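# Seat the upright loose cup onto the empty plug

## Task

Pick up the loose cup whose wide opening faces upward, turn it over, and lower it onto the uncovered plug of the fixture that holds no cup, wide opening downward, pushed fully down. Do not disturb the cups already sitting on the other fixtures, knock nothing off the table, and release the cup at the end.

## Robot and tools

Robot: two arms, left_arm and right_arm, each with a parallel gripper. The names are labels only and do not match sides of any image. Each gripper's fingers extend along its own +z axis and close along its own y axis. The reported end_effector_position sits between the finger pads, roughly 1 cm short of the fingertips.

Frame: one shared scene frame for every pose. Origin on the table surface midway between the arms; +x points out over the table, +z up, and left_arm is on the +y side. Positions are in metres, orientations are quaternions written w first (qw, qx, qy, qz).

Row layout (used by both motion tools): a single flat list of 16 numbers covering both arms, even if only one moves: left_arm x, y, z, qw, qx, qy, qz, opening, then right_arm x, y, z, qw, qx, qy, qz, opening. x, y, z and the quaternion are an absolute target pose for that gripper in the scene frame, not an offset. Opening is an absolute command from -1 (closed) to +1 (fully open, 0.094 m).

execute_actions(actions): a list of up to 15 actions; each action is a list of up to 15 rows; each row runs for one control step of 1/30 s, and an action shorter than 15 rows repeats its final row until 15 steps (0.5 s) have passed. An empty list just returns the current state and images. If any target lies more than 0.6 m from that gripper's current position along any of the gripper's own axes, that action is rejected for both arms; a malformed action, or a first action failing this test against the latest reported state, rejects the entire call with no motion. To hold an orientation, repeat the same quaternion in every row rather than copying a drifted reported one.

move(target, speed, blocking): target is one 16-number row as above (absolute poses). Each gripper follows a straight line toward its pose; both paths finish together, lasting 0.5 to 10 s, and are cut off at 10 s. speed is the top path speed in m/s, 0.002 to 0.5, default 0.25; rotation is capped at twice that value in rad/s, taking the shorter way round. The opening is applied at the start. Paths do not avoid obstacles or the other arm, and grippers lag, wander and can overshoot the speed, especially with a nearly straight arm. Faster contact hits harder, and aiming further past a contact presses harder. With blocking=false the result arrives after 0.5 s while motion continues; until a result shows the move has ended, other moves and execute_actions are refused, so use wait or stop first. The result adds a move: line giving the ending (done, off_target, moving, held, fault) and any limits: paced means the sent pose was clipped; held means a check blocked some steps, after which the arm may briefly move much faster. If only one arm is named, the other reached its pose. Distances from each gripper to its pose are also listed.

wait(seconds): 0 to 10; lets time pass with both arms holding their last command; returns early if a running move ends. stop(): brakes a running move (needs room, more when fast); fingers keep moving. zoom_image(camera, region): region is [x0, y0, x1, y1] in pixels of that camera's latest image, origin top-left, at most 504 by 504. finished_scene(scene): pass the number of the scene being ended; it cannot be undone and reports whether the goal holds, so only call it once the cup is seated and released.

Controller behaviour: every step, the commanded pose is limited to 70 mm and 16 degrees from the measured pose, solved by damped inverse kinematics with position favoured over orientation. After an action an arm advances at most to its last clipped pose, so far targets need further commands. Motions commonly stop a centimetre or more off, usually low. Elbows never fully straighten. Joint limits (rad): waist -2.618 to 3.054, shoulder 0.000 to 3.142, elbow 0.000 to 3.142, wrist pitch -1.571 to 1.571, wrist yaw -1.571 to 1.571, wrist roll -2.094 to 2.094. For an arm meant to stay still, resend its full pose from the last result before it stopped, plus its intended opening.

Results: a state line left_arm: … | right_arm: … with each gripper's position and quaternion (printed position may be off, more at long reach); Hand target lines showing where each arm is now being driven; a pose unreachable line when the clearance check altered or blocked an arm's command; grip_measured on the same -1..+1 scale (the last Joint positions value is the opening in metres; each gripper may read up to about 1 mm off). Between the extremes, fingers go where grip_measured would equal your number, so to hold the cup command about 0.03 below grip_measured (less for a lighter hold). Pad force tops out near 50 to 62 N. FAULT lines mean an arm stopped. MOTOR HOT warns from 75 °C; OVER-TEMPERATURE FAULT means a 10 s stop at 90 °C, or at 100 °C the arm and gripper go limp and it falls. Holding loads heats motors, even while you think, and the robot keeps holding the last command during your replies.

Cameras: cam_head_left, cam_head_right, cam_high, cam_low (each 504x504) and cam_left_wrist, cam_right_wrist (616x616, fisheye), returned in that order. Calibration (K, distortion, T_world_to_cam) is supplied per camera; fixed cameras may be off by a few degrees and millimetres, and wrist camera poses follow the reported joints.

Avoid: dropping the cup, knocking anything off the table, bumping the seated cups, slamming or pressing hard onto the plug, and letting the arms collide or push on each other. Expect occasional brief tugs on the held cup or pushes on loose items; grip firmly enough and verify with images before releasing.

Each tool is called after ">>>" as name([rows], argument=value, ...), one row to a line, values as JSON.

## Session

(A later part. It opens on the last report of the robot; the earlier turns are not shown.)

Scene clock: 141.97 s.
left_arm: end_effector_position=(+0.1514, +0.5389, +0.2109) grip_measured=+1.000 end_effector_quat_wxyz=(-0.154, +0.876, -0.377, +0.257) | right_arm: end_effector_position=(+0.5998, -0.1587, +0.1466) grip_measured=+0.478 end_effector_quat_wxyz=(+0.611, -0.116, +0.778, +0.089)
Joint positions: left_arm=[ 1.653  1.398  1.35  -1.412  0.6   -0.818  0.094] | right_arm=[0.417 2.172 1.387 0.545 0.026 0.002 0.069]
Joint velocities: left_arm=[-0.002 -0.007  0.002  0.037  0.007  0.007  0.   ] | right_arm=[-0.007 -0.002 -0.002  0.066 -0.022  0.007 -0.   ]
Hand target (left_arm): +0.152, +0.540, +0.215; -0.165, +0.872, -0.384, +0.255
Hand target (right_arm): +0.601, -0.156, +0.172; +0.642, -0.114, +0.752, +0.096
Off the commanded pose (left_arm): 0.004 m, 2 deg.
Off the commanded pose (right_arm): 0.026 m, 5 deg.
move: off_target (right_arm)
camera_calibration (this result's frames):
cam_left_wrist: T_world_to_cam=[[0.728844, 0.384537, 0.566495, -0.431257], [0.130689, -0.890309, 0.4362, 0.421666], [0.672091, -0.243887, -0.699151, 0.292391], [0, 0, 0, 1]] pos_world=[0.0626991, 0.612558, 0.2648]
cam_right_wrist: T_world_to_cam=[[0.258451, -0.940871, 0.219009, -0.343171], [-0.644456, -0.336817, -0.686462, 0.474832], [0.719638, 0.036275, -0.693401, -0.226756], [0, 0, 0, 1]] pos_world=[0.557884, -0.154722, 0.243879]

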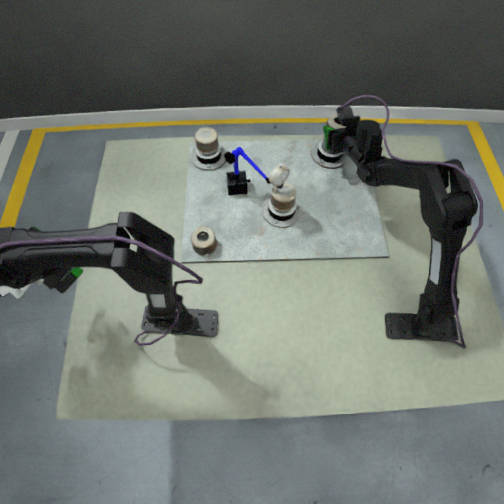

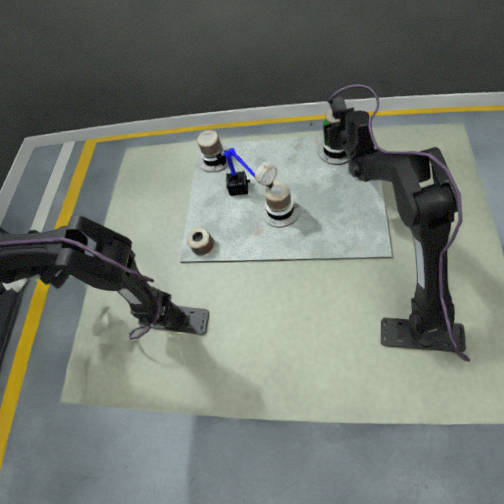

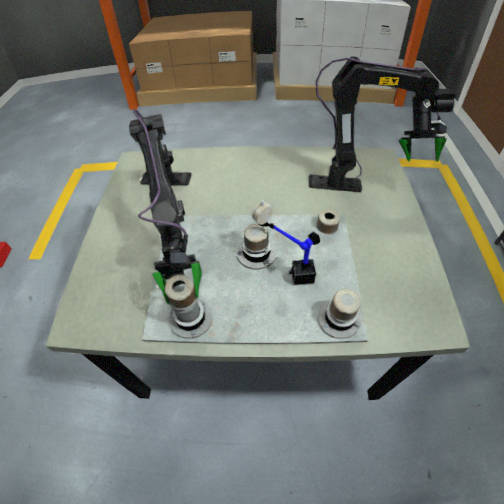

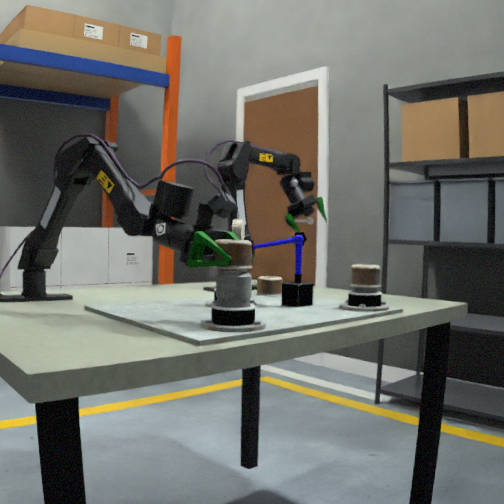

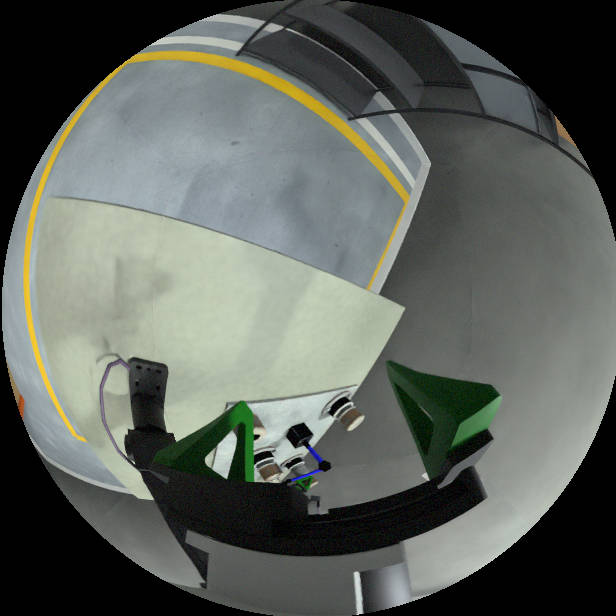

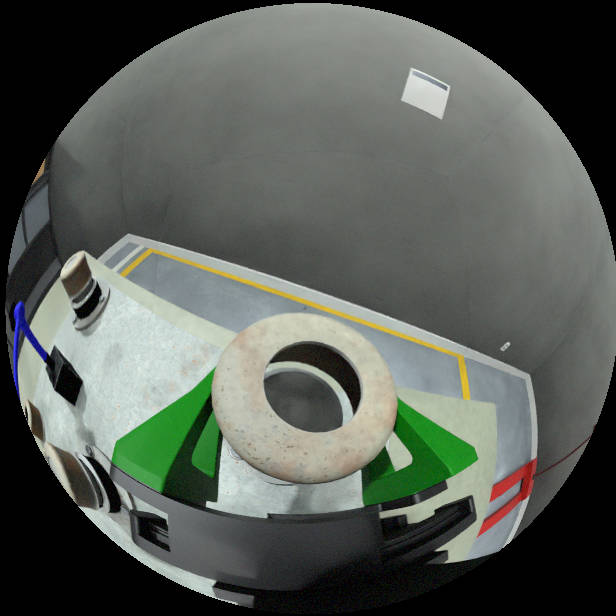

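>>> execute_actions(actions=[])

Scene clock: 143.87 s.
left_arm: end_effector_position=(+0.1514, +0.5389, +0.2109) grip_measured=+1.000 end_effector_quat_wxyz=(-0.154, +0.876, -0.377, +0.257) | right_arm: end_effector_position=(+0.5999, -0.1587, +0.1467) grip_measured=+0.478 end_effector_quat_wxyz=(+0.611, -0.116, +0.778, +0.089)
Joint positions: left_arm=[ 1.653  1.398  1.35  -1.412  0.6   -0.818  0.094] | right_arm=[0.417 2.172 1.387 0.546 0.026 0.002 0.069]
Joint velocities: left_arm=[ 0.007 -0.007 -0.007  0.037 -0.007  0.081  0.   ] | right_arm=[-0.007 -0.012 -0.007 -0.022  0.022  0.022 -0.   ]
Hand target (left_arm): +0.152, +0.540, +0.215; -0.165, +0.872, -0.384, +0.255
Hand target (right_arm): +0.601, -0.156, +0.172; +0.641, -0.114, +0.752, +0.096
Off the commanded pose (left_arm): 0.004 m, 2 deg.
Off the commanded pose (right_arm): 0.025 m, 5 deg.
camera_calibration (this result's frames):
cam_left_wrist: T_world_to_cam=[[0.728844, 0.384537, 0.566495, -0.431257], [0.130689, -0.890309, 0.4362, 0.421666], [0.672091, -0.243887, -0.699151, 0.292391], [0, 0, 0, 1]] pos_world=[0.0626991, 0.612558, 0.2648]
cam_right_wrist: T_world_to_cam=[[0.258292, -0.940924, 0.21897, -0.343117], [-0.643959, -0.336652, -0.68701, 0.474799], [0.72014, 0.0364412, -0.692871, -0.227013], [0, 0, 0, 1]] pos_world=[0.557856, -0.154732, 0.244033]

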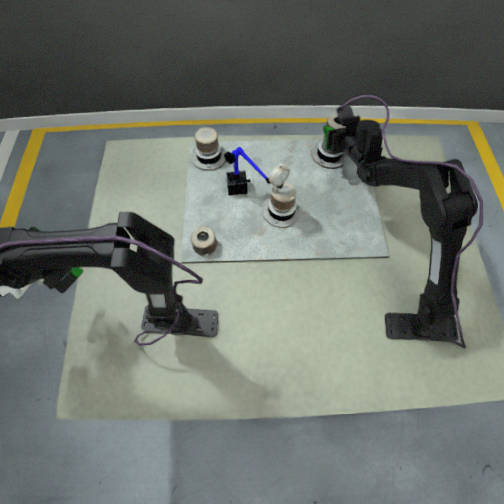

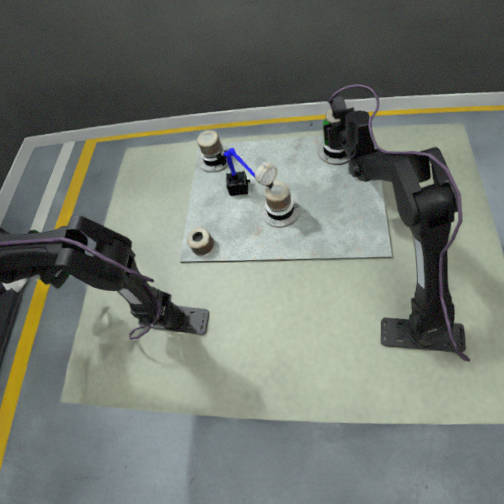

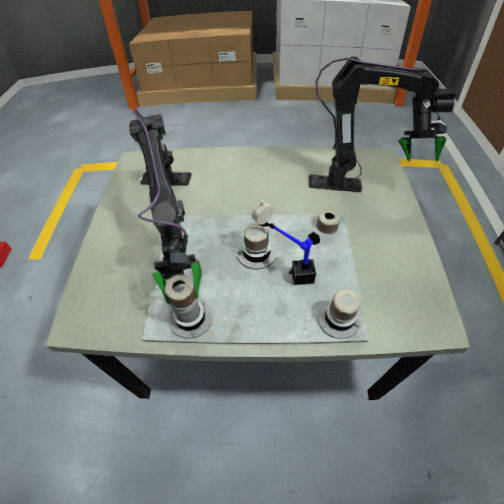

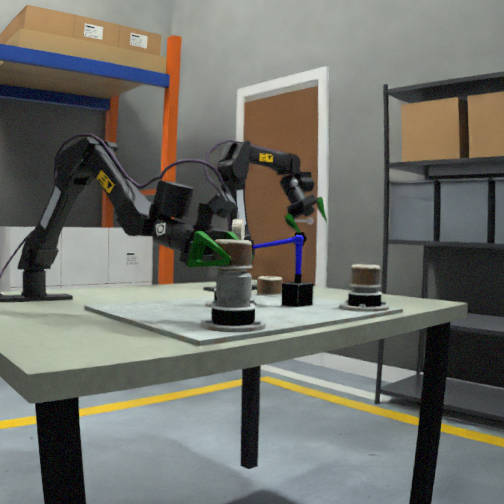

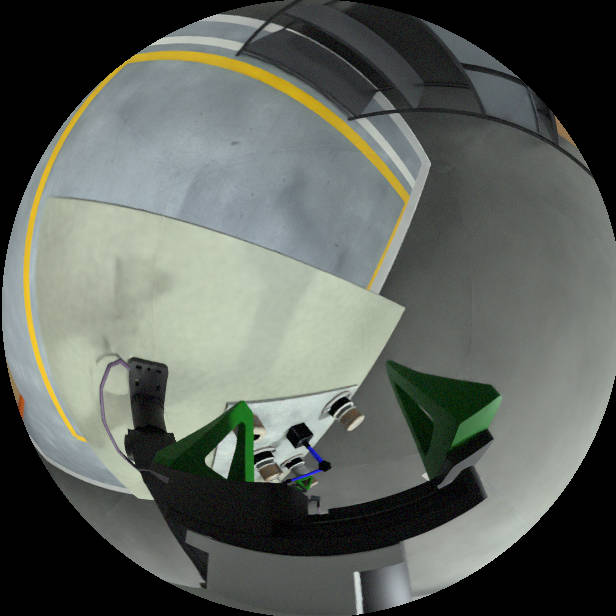

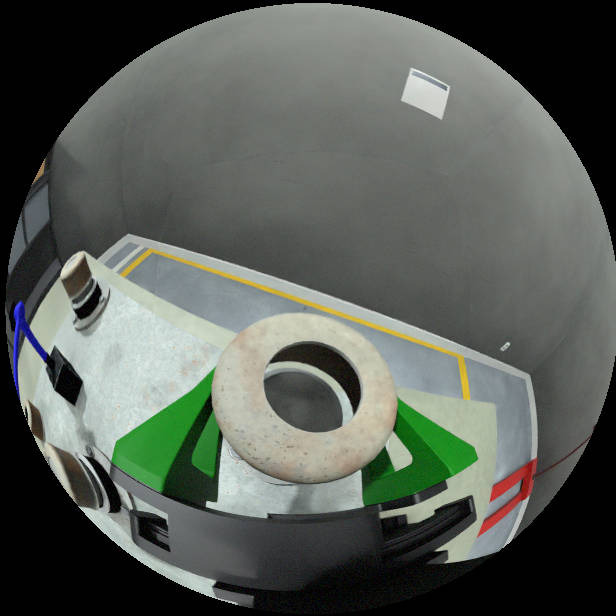

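>>> move(target=[0.152, 0.540, 0.215, -0.165, 0.872, -0.384, 0.255, 1, 0.602, -0.156, 0.150, 0.6422, -0.1136, 0.7519, 0.0971, 0.38], speed=0.04)

Scene clock: 145.70 s.
left_arm: end_effector_position=(+0.1514, +0.5389, +0.2109) grip_measured=+1.000 end_effector_quat_wxyz=(-0.154, +0.876, -0.377, +0.257) | right_arm: end_effector_position=(+0.6016, -0.1581, +0.1328) grip_measured=+0.478 end_effector_quat_wxyz=(+0.619, -0.115, +0.772, +0.090)
Joint positions: left_arm=[ 1.653  1.398  1.35  -1.412  0.6   -0.819  0.094] | right_arm=[0.417 2.213 1.37  0.622 0.026 0.002 0.069]
Joint velocities: left_arm=[-0.017 -0.012 -0.007 -0.022 -0.022 -0.051  0.   ] | right_arm=[ 0.007 -0.007 -0.012  0.066 -0.022  0.022  0.   ]
Hand target (left_arm): +0.152, +0.540, +0.215; -0.165, +0.872, -0.384, +0.255
Hand target (right_arm): +0.602, -0.156, +0.150; +0.642, -0.114, +0.752, +0.096
Off the commanded pose (left_arm): 0.004 m, 2 deg.
Off the commanded pose (right_arm): 0.017 m, 4 deg.
move: off_target (right_arm)
camera_calibration (this result's frames):
cam_left_wrist: T_world_to_cam=[[0.728707, 0.384888, 0.566433, -0.431413], [0.130954, -0.890174, 0.436396, 0.421512], [0.672188, -0.243828, -0.699079, 0.292329], [0, 0, 0, 1]] pos_world=[0.0626745, 0.612542, 0.264782]
cam_right_wrist: T_world_to_cam=[[0.254415, -0.942207, 0.217989, -0.33772], [-0.631649, -0.332578, -0.700294, 0.461586], [0.73232, 0.0404727, -0.679757, -0.246361], [0, 0, 0, 1]] pos_world=[0.557896, -0.154718, 0.229399]

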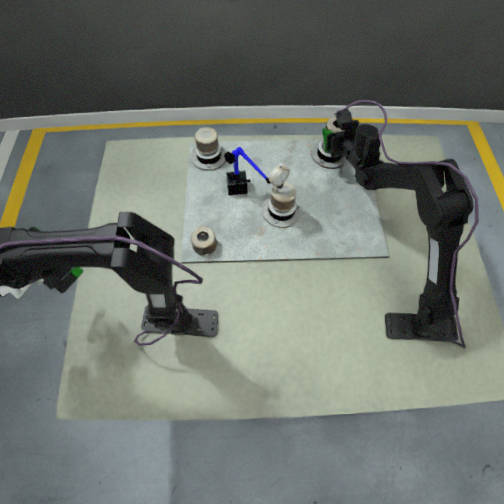

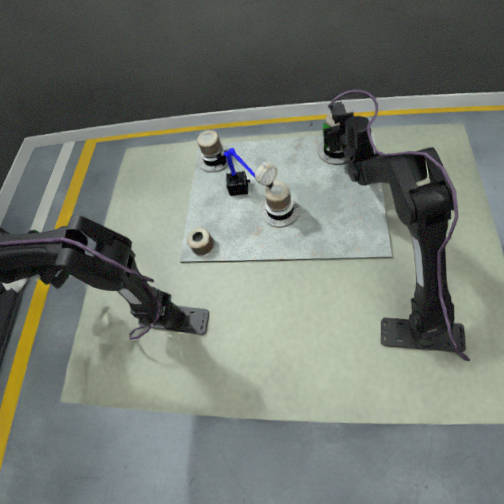

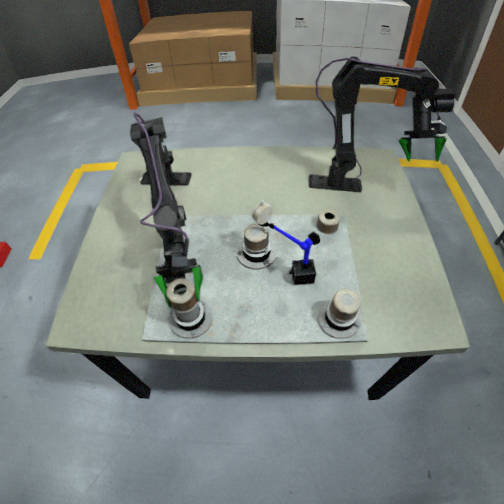

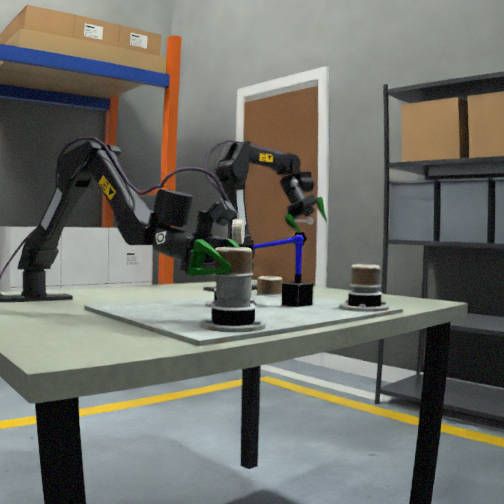

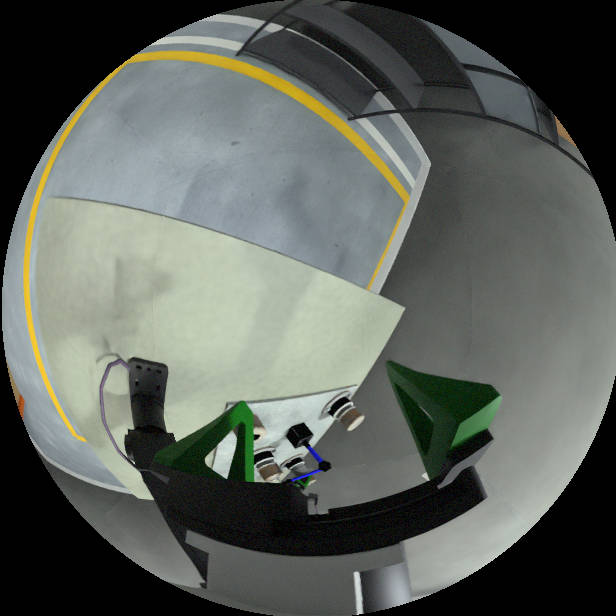

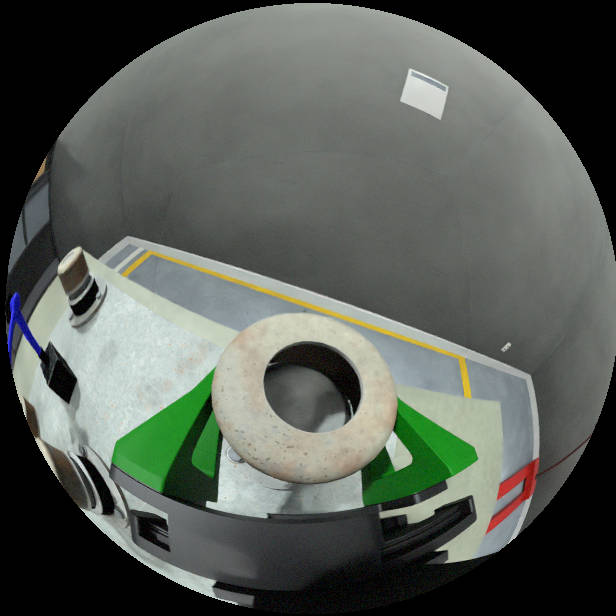

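>>> zoom_image(camera="cam_low", region=[160, 190, 310, 340])

Region (160, 190, 310, 340) of cam_low's 504x504 image, scaled by 3.360, with more detail than that image has.

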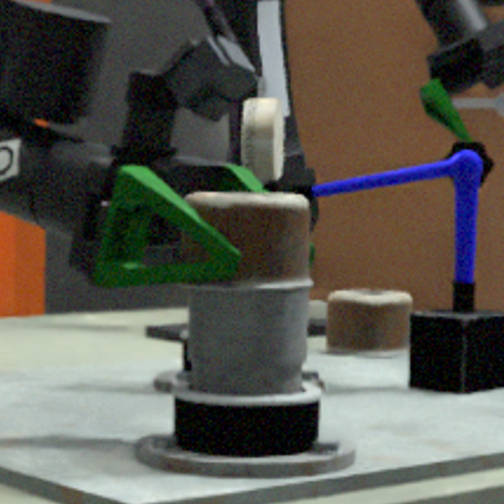

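>>> move(target=[0.152, 0.540, 0.215, -0.165, 0.872, -0.384, 0.255, 1, 0.602, -0.156, 0.125, 0.6422, -0.1136, 0.7519, 0.0971, 0.38], speed=0.04)

>>> zoom_image(camera="cam_low", region=[160, 190, 310, 340])

Scene clock: 148.27 s.
left_arm: end_effector_position=(+0.1514, +0.5389, +0.2109) grip_measured=+1.000 end_effector_quat_wxyz=(-0.154, +0.876, -0.377, +0.257) | right_arm: end_effector_position=(+0.6052, -0.1584, +0.1207) grip_measured=+0.478 end_effector_quat_wxyz=(+0.634, -0.111, +0.760, +0.090)
Joint positions: left_arm=[ 1.653  1.398  1.35  -1.412  0.6   -0.819  0.094] | right_arm=[0.417 2.266 1.359 0.727 0.034 0.002 0.069]
Joint velocities: left_arm=[ 0.012  0.007  0.002  0.022 -0.037 -0.066  0.   ] | right_arm=[-0.007 -0.022  0.007  0.051 -0.022  0.022  0.   ]
Hand target (left_arm): +0.152, +0.540, +0.215; -0.165, +0.872, -0.384, +0.255
Hand target (right_arm): +0.602, -0.156, +0.125; +0.642, -0.114, +0.752, +0.097
Off the commanded pose (left_arm): 0.004 m, 2 deg.
Off the commanded pose (right_arm): 0.006 m, 2 deg.
move: done
camera_calibration (this result's frames):
cam_left_wrist: T_world_to_cam=[[0.728707, 0.384888, 0.566433, -0.431413], [0.130954, -0.890174, 0.436396, 0.421512], [0.672188, -0.243828, -0.699079, 0.292329], [0, 0, 0, 1]] pos_world=[0.0626745, 0.612542, 0.264782]
cam_right_wrist: T_world_to_cam=[[0.239057, -0.946451, 0.216987, -0.327467], [-0.606857, -0.320074, -0.727514, 0.44553], [0.758008, 0.0422368, -0.650876, -0.276014], [0, 0, 0, 1]] pos_world=[0.557877, -0.15567, 0.215534]

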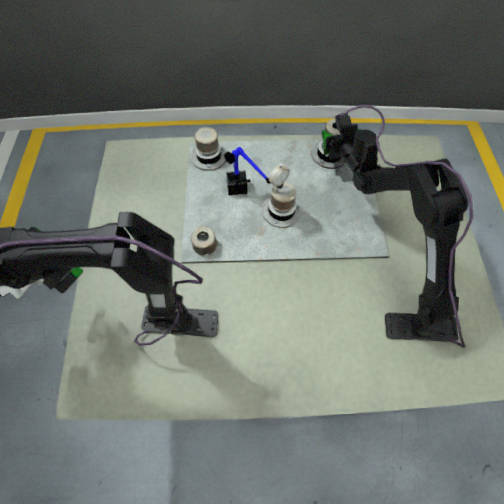

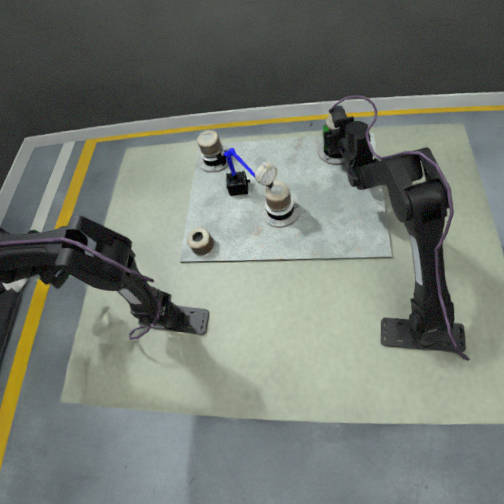

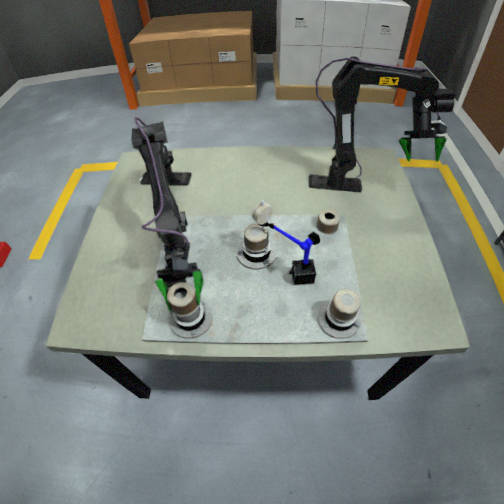

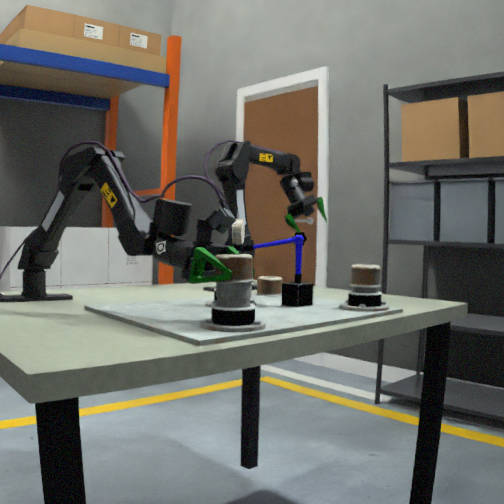

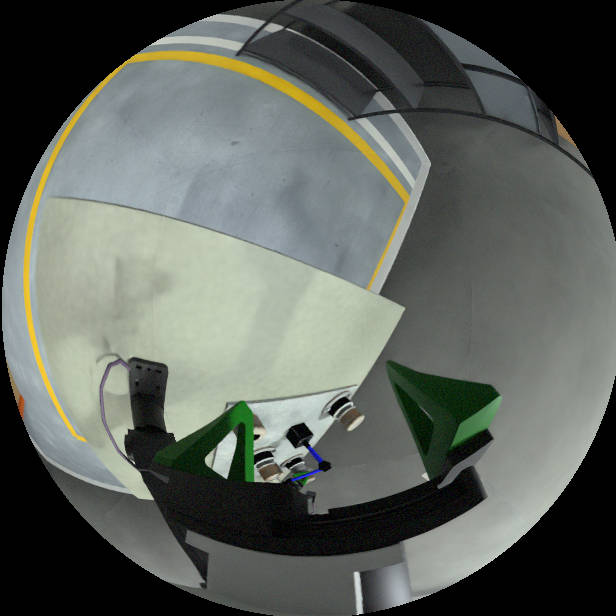

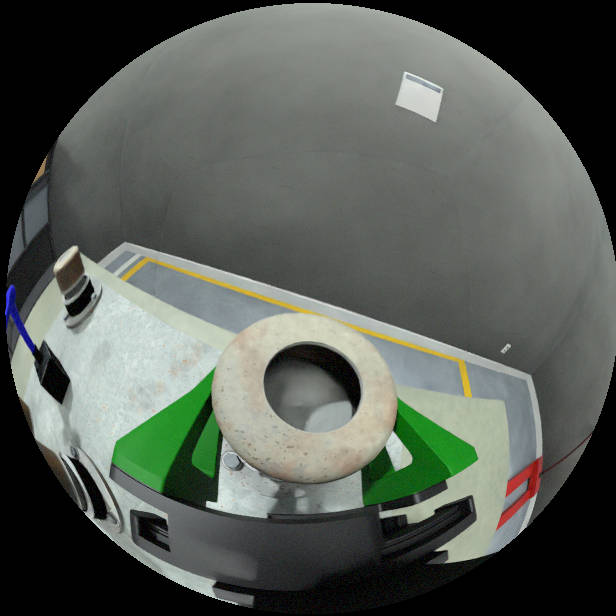

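Region (160, 190, 310, 340) of cam_low's 504x504 image, scaled by 3.360, with more detail than that image has.

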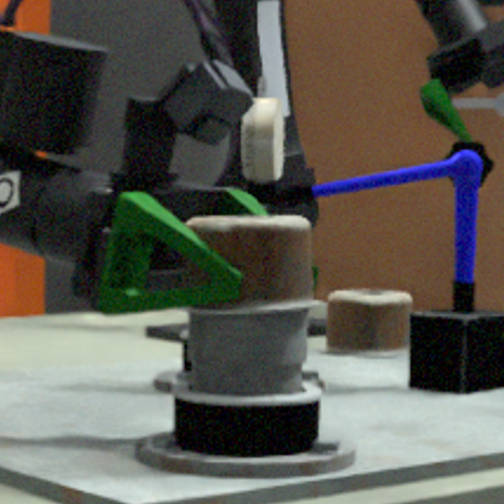

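>>> move(target=[0.152, 0.540, 0.215, -0.165, 0.872, -0.384, 0.255, 1, 0.602, -0.157, 0.100, 0.6223, -0.1162, 0.7684, 0.0941, 0.38], speed=0.04)

>>> zoom_image(camera="cam_low", region=[160, 190, 310, 340])

Scene clock: 150.33 s.
left_arm: end_effector_position=(+0.1514, +0.5389, +0.2109) grip_measured=+1.000 end_effector_quat_wxyz=(-0.154, +0.876, -0.377, +0.257) | right_arm: end_effector_position=(+0.6057, -0.1583, +0.1106) grip_measured=+0.478 end_effector_quat_wxyz=(+0.631, -0.111, +0.763, +0.089)
Joint positions: left_arm=[ 1.653  1.398  1.35  -1.412  0.6   -0.819  0.094] | right_arm=[0.417 2.287 1.359 0.74  0.034 0.002 0.069]
Joint velocities: left_arm=[-0.022  0.017 -0.002  0.051  0.051 -0.051  0.   ] | right_arm=[-0.007 -0.002 -0.002 -0.022 -0.066  0.007  0.002]
Hand target (left_arm): +0.152, +0.540, +0.215; -0.165, +0.872, -0.384, +0.255
Hand target (right_arm): +0.602, -0.157, +0.100; +0.622, -0.116, +0.768, +0.094
Off the commanded pose (left_arm): 0.004 m, 2 deg.
Off the commanded pose (right_arm): 0.011 m, 1 deg.
move: off_target (right_arm)
camera_calibration (this result's frames):
cam_left_wrist: T_world_to_cam=[[0.728707, 0.384888, 0.566433, -0.431413], [0.130954, -0.890174, 0.436396, 0.421512], [0.672188, -0.243828, -0.699079, 0.292329], [0, 0, 0, 1]] pos_world=[0.0626745, 0.612542, 0.264782]
cam_right_wrist: T_world_to_cam=[[0.240507, -0.945927, 0.217667, -0.326186], [-0.612997, -0.321891, -0.721541, 0.441266], [0.75259, 0.0401066, -0.657267, -0.279261], [0, 0, 0, 1]] pos_world=[0.559114, -0.155308, 0.205842]

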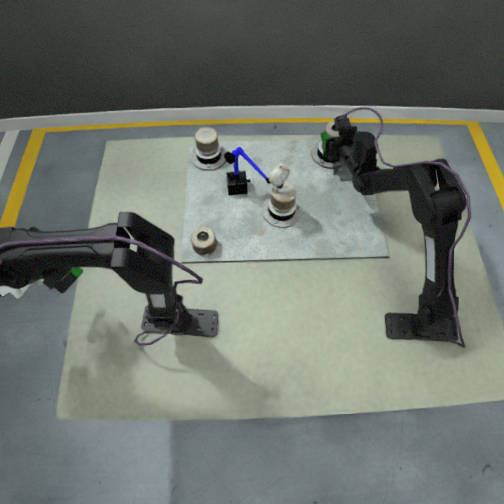

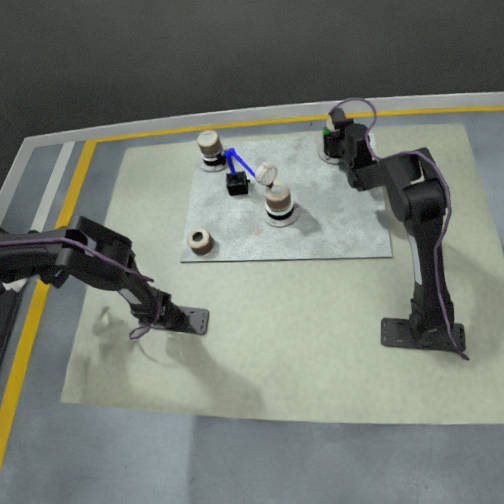

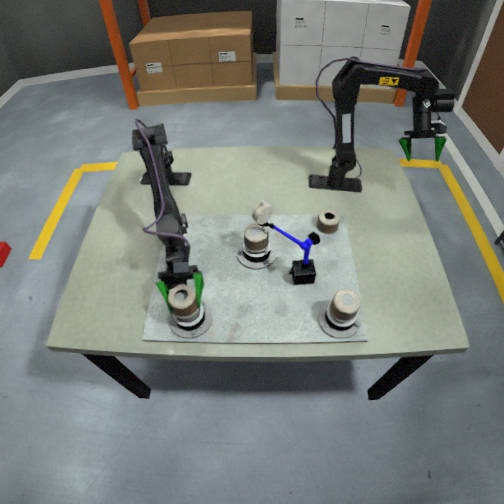

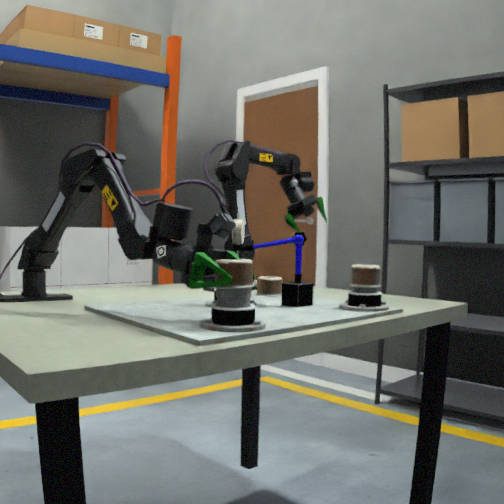

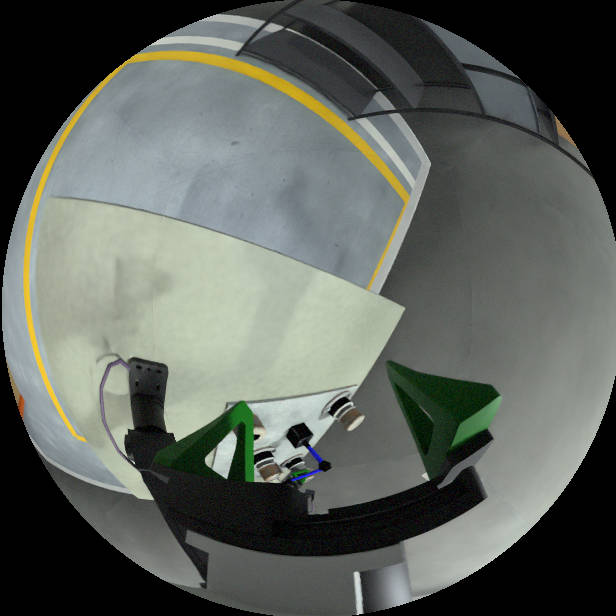

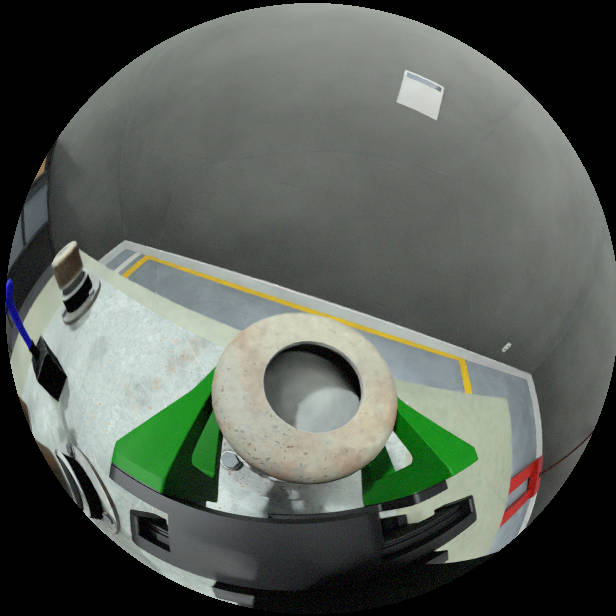

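Region (160, 190, 310, 340) of cam_low's 504x504 image, scaled by 3.360, with more detail than that image has.

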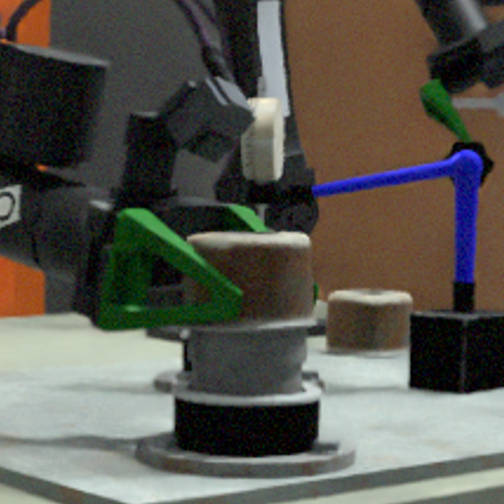

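>>> move(target=[0.152, 0.540, 0.215, -0.165, 0.872, -0.384, 0.255, 1, 0.604, -0.157, 0.128, 0.6223, -0.1162, 0.7684, 0.0941, 0.62], speed=0.04)

>>> zoom_image(camera="cam_low", region=[160, 190, 310, 340])

Scene clock: 152.80 s.
left_arm: end_effector_position=(+0.1514, +0.5389, +0.2109) grip_measured=+1.000 end_effector_quat_wxyz=(-0.154, +0.876, -0.377, +0.257) | right_arm: end_effector_position=(+0.6023, -0.1584, +0.1132) grip_measured=+0.617 end_effector_quat_wxyz=(+0.617, -0.115, +0.774, +0.089)
Joint positions: left_arm=[ 1.653  1.398  1.35  -1.412  0.6   -0.818  0.094] | right_arm=[0.417 2.256 1.359 0.672 0.029 0.002 0.076]
Joint velocities: left_arm=[ 0.012 -0.007  0.012  0.007 -0.007 -0.037  0.   ] | right_arm=[-0.002 -0.002 -0.002 -0.051  0.007  0.022  0.001]
Hand target (left_arm): +0.152, +0.540, +0.215; -0.165, +0.872, -0.384, +0.255
Hand target (right_arm): +0.604, -0.157, +0.128; +0.622, -0.116, +0.768, +0.094
Off the commanded pose (left_arm): 0.004 m, 2 deg.
Off the commanded pose (right_arm): 0.015 m, 1 deg.
move: off_target (right_arm)
camera_calibration (this result's frames):
cam_left_wrist: T_world_to_cam=[[0.728844, 0.384537, 0.566495, -0.431257], [0.130689, -0.890309, 0.4362, 0.421666], [0.672091, -0.243887, -0.699151, 0.292391], [0, 0, 0, 1]] pos_world=[0.0626991, 0.612558, 0.2648]
cam_right_wrist: T_world_to_cam=[[0.253107, -0.942353, 0.21888, -0.333206], [-0.636179, -0.332574, -0.696183, 0.450422], [0.728844, 0.0369621, -0.683682, -0.25822], [0, 0, 0, 1]] pos_world=[0.559088, -0.154655, 0.209968]

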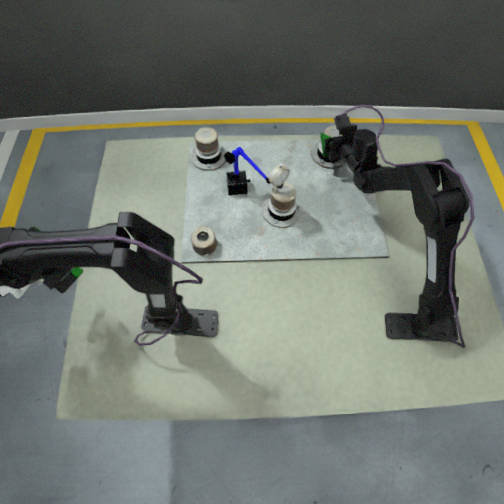

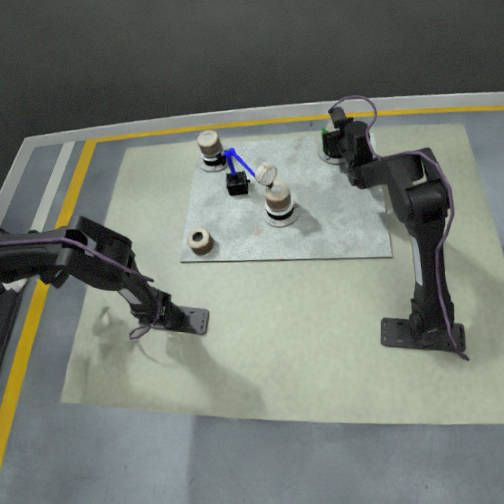

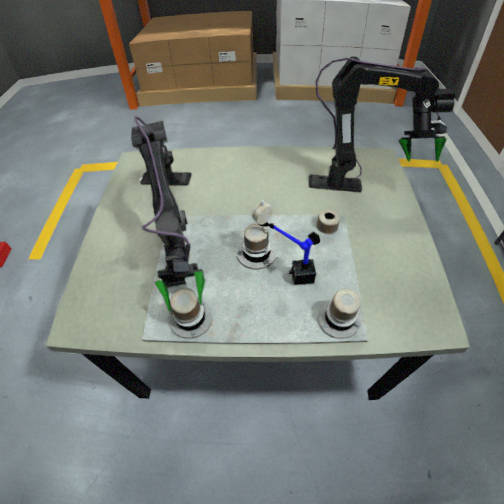

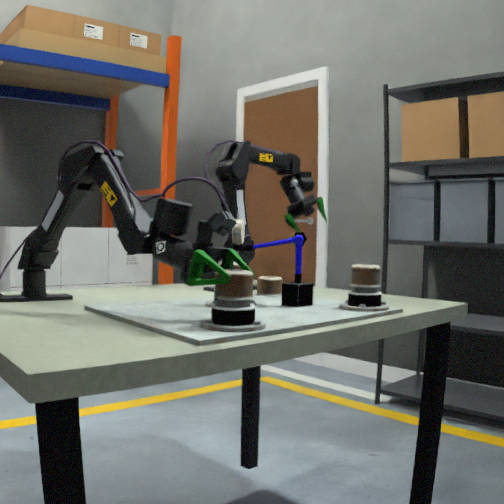

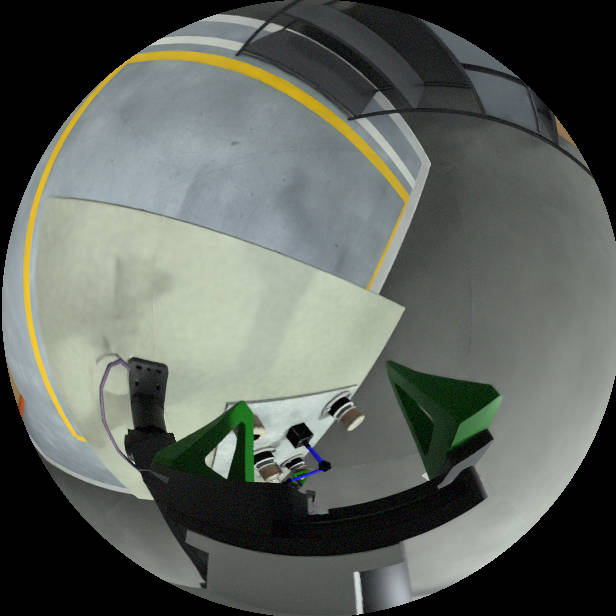

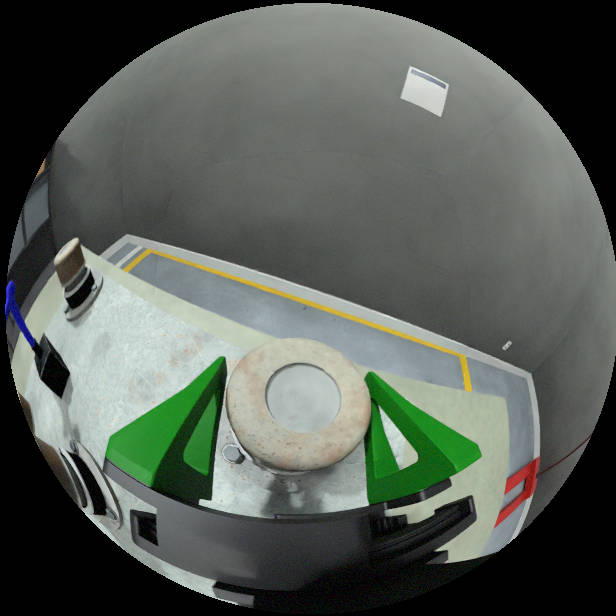

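Region (160, 190, 310, 340) of cam_low's 504x504 image, scaled by 3.360, with more detail than that image has.

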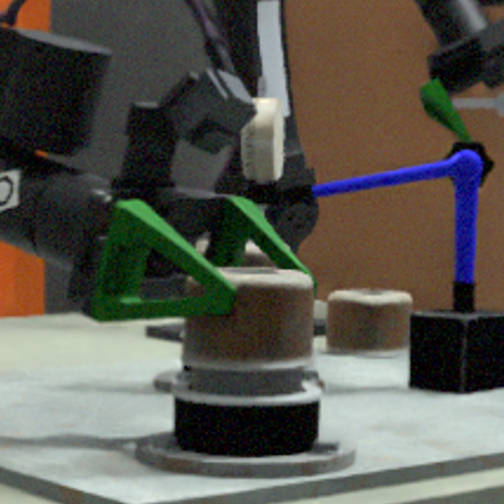

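>>> move(target=[0.152, 0.540, 0.215, -0.165, 0.872, -0.384, 0.255, 1, 0.53, -0.18, 0.19, 0.6223, -0.1162, 0.7684, 0.0941, 1.0], speed=0.15)

>>> zoom_image(camera="cam_low", region=[160, 190, 410, 340])

Scene clock: 154.80 s.
left_arm: end_effector_position=(+0.1514, +0.5389, +0.2109) grip_measured=+1.000 end_effector_quat_wxyz=(-0.154, +0.876, -0.377, +0.257) | right_arm: end_effector_position=(+0.5362, -0.1802, +0.1957) grip_measured=+1.000 end_effector_quat_wxyz=(+0.632, -0.113, +0.762, +0.091)
Joint positions: left_arm=[ 1.653  1.398  1.35  -1.412  0.6   -0.819  0.094] | right_arm=[0.417 1.872 1.095 0.59  0.029 0.002 0.094]
Joint velocities: left_arm=[ 0.012  0.007  0.002  0.051  0.022 -0.022  0.   ] | right_arm=[-0.002 -0.017  0.007 -0.007 -0.081 -0.051  0.   ]
Hand target (left_arm): +0.152, +0.540, +0.215; -0.165, +0.872, -0.384, +0.255
Hand target (right_arm): +0.530, -0.181, +0.190; +0.623, -0.116, +0.768, +0.094
Off the commanded pose (left_arm): 0.004 m, 2 deg.
Off the commanded pose (right_arm): 0.008 m, 1 deg.
move: done
camera_calibration (this result's frames):
cam_left_wrist: T_world_to_cam=[[0.728707, 0.384888, 0.566433, -0.431413], [0.130954, -0.890174, 0.436396, 0.421512], [0.672188, -0.243828, -0.699079, 0.292329], [0, 0, 0, 1]] pos_world=[0.0626745, 0.612542, 0.264782]
cam_right_wrist: T_world_to_cam=[[0.245345, -0.944964, 0.216448, -0.350918], [-0.609592, -0.323988, -0.723484, 0.451167], [0.753793, 0.0455575, -0.655531, -0.170153], [0, 0, 0, 1]] pos_world=[0.489384, -0.177681, 0.290827]

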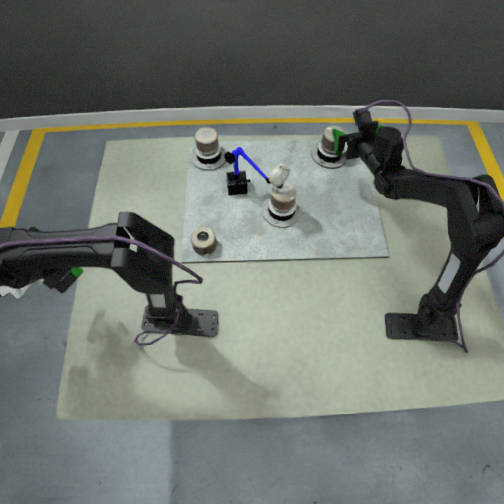

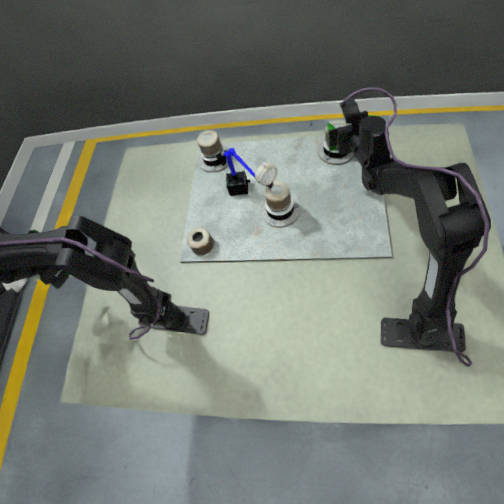

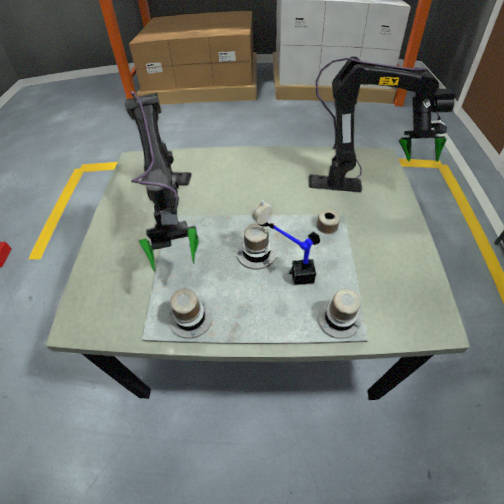

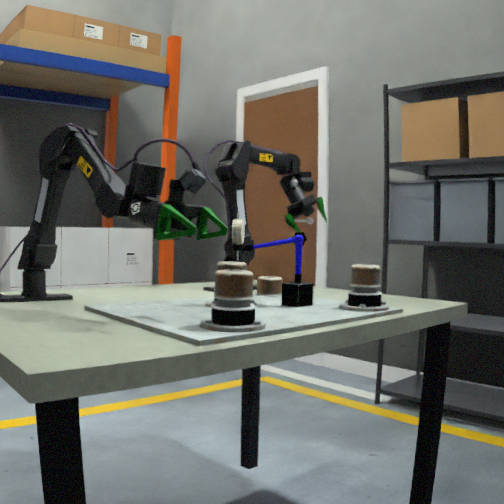

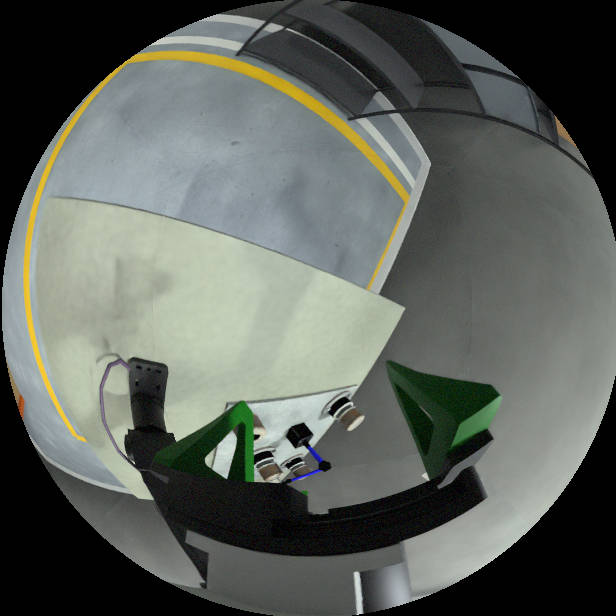

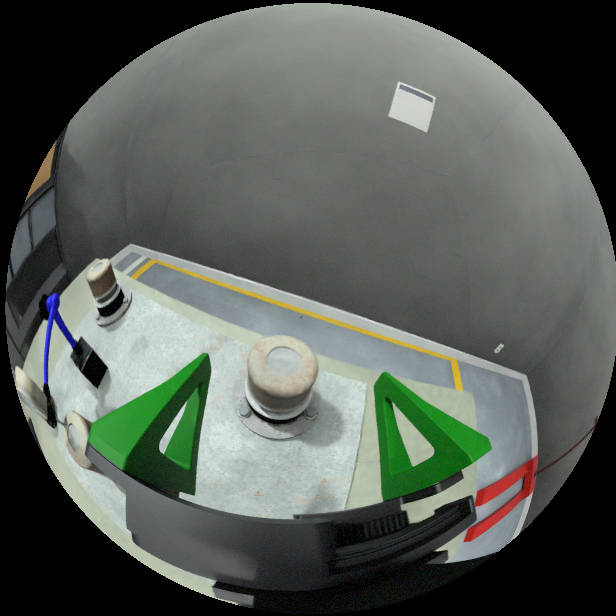

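Region (160, 190, 410, 340) of cam_low's 504x504 image, scaled by 2.016, with more detail than that image has; it fills the top 302 rows of this view, and the rest is white.

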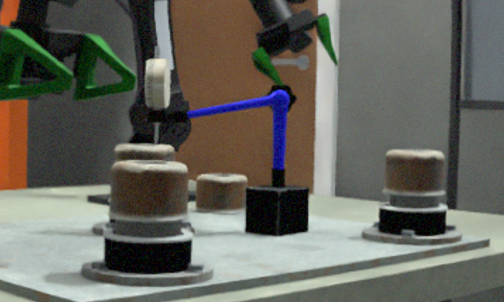

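The cup is fully seated like the others. Finishing scene 1.

>>> finished_scene(scene=1)

The scene is finished: the task was done.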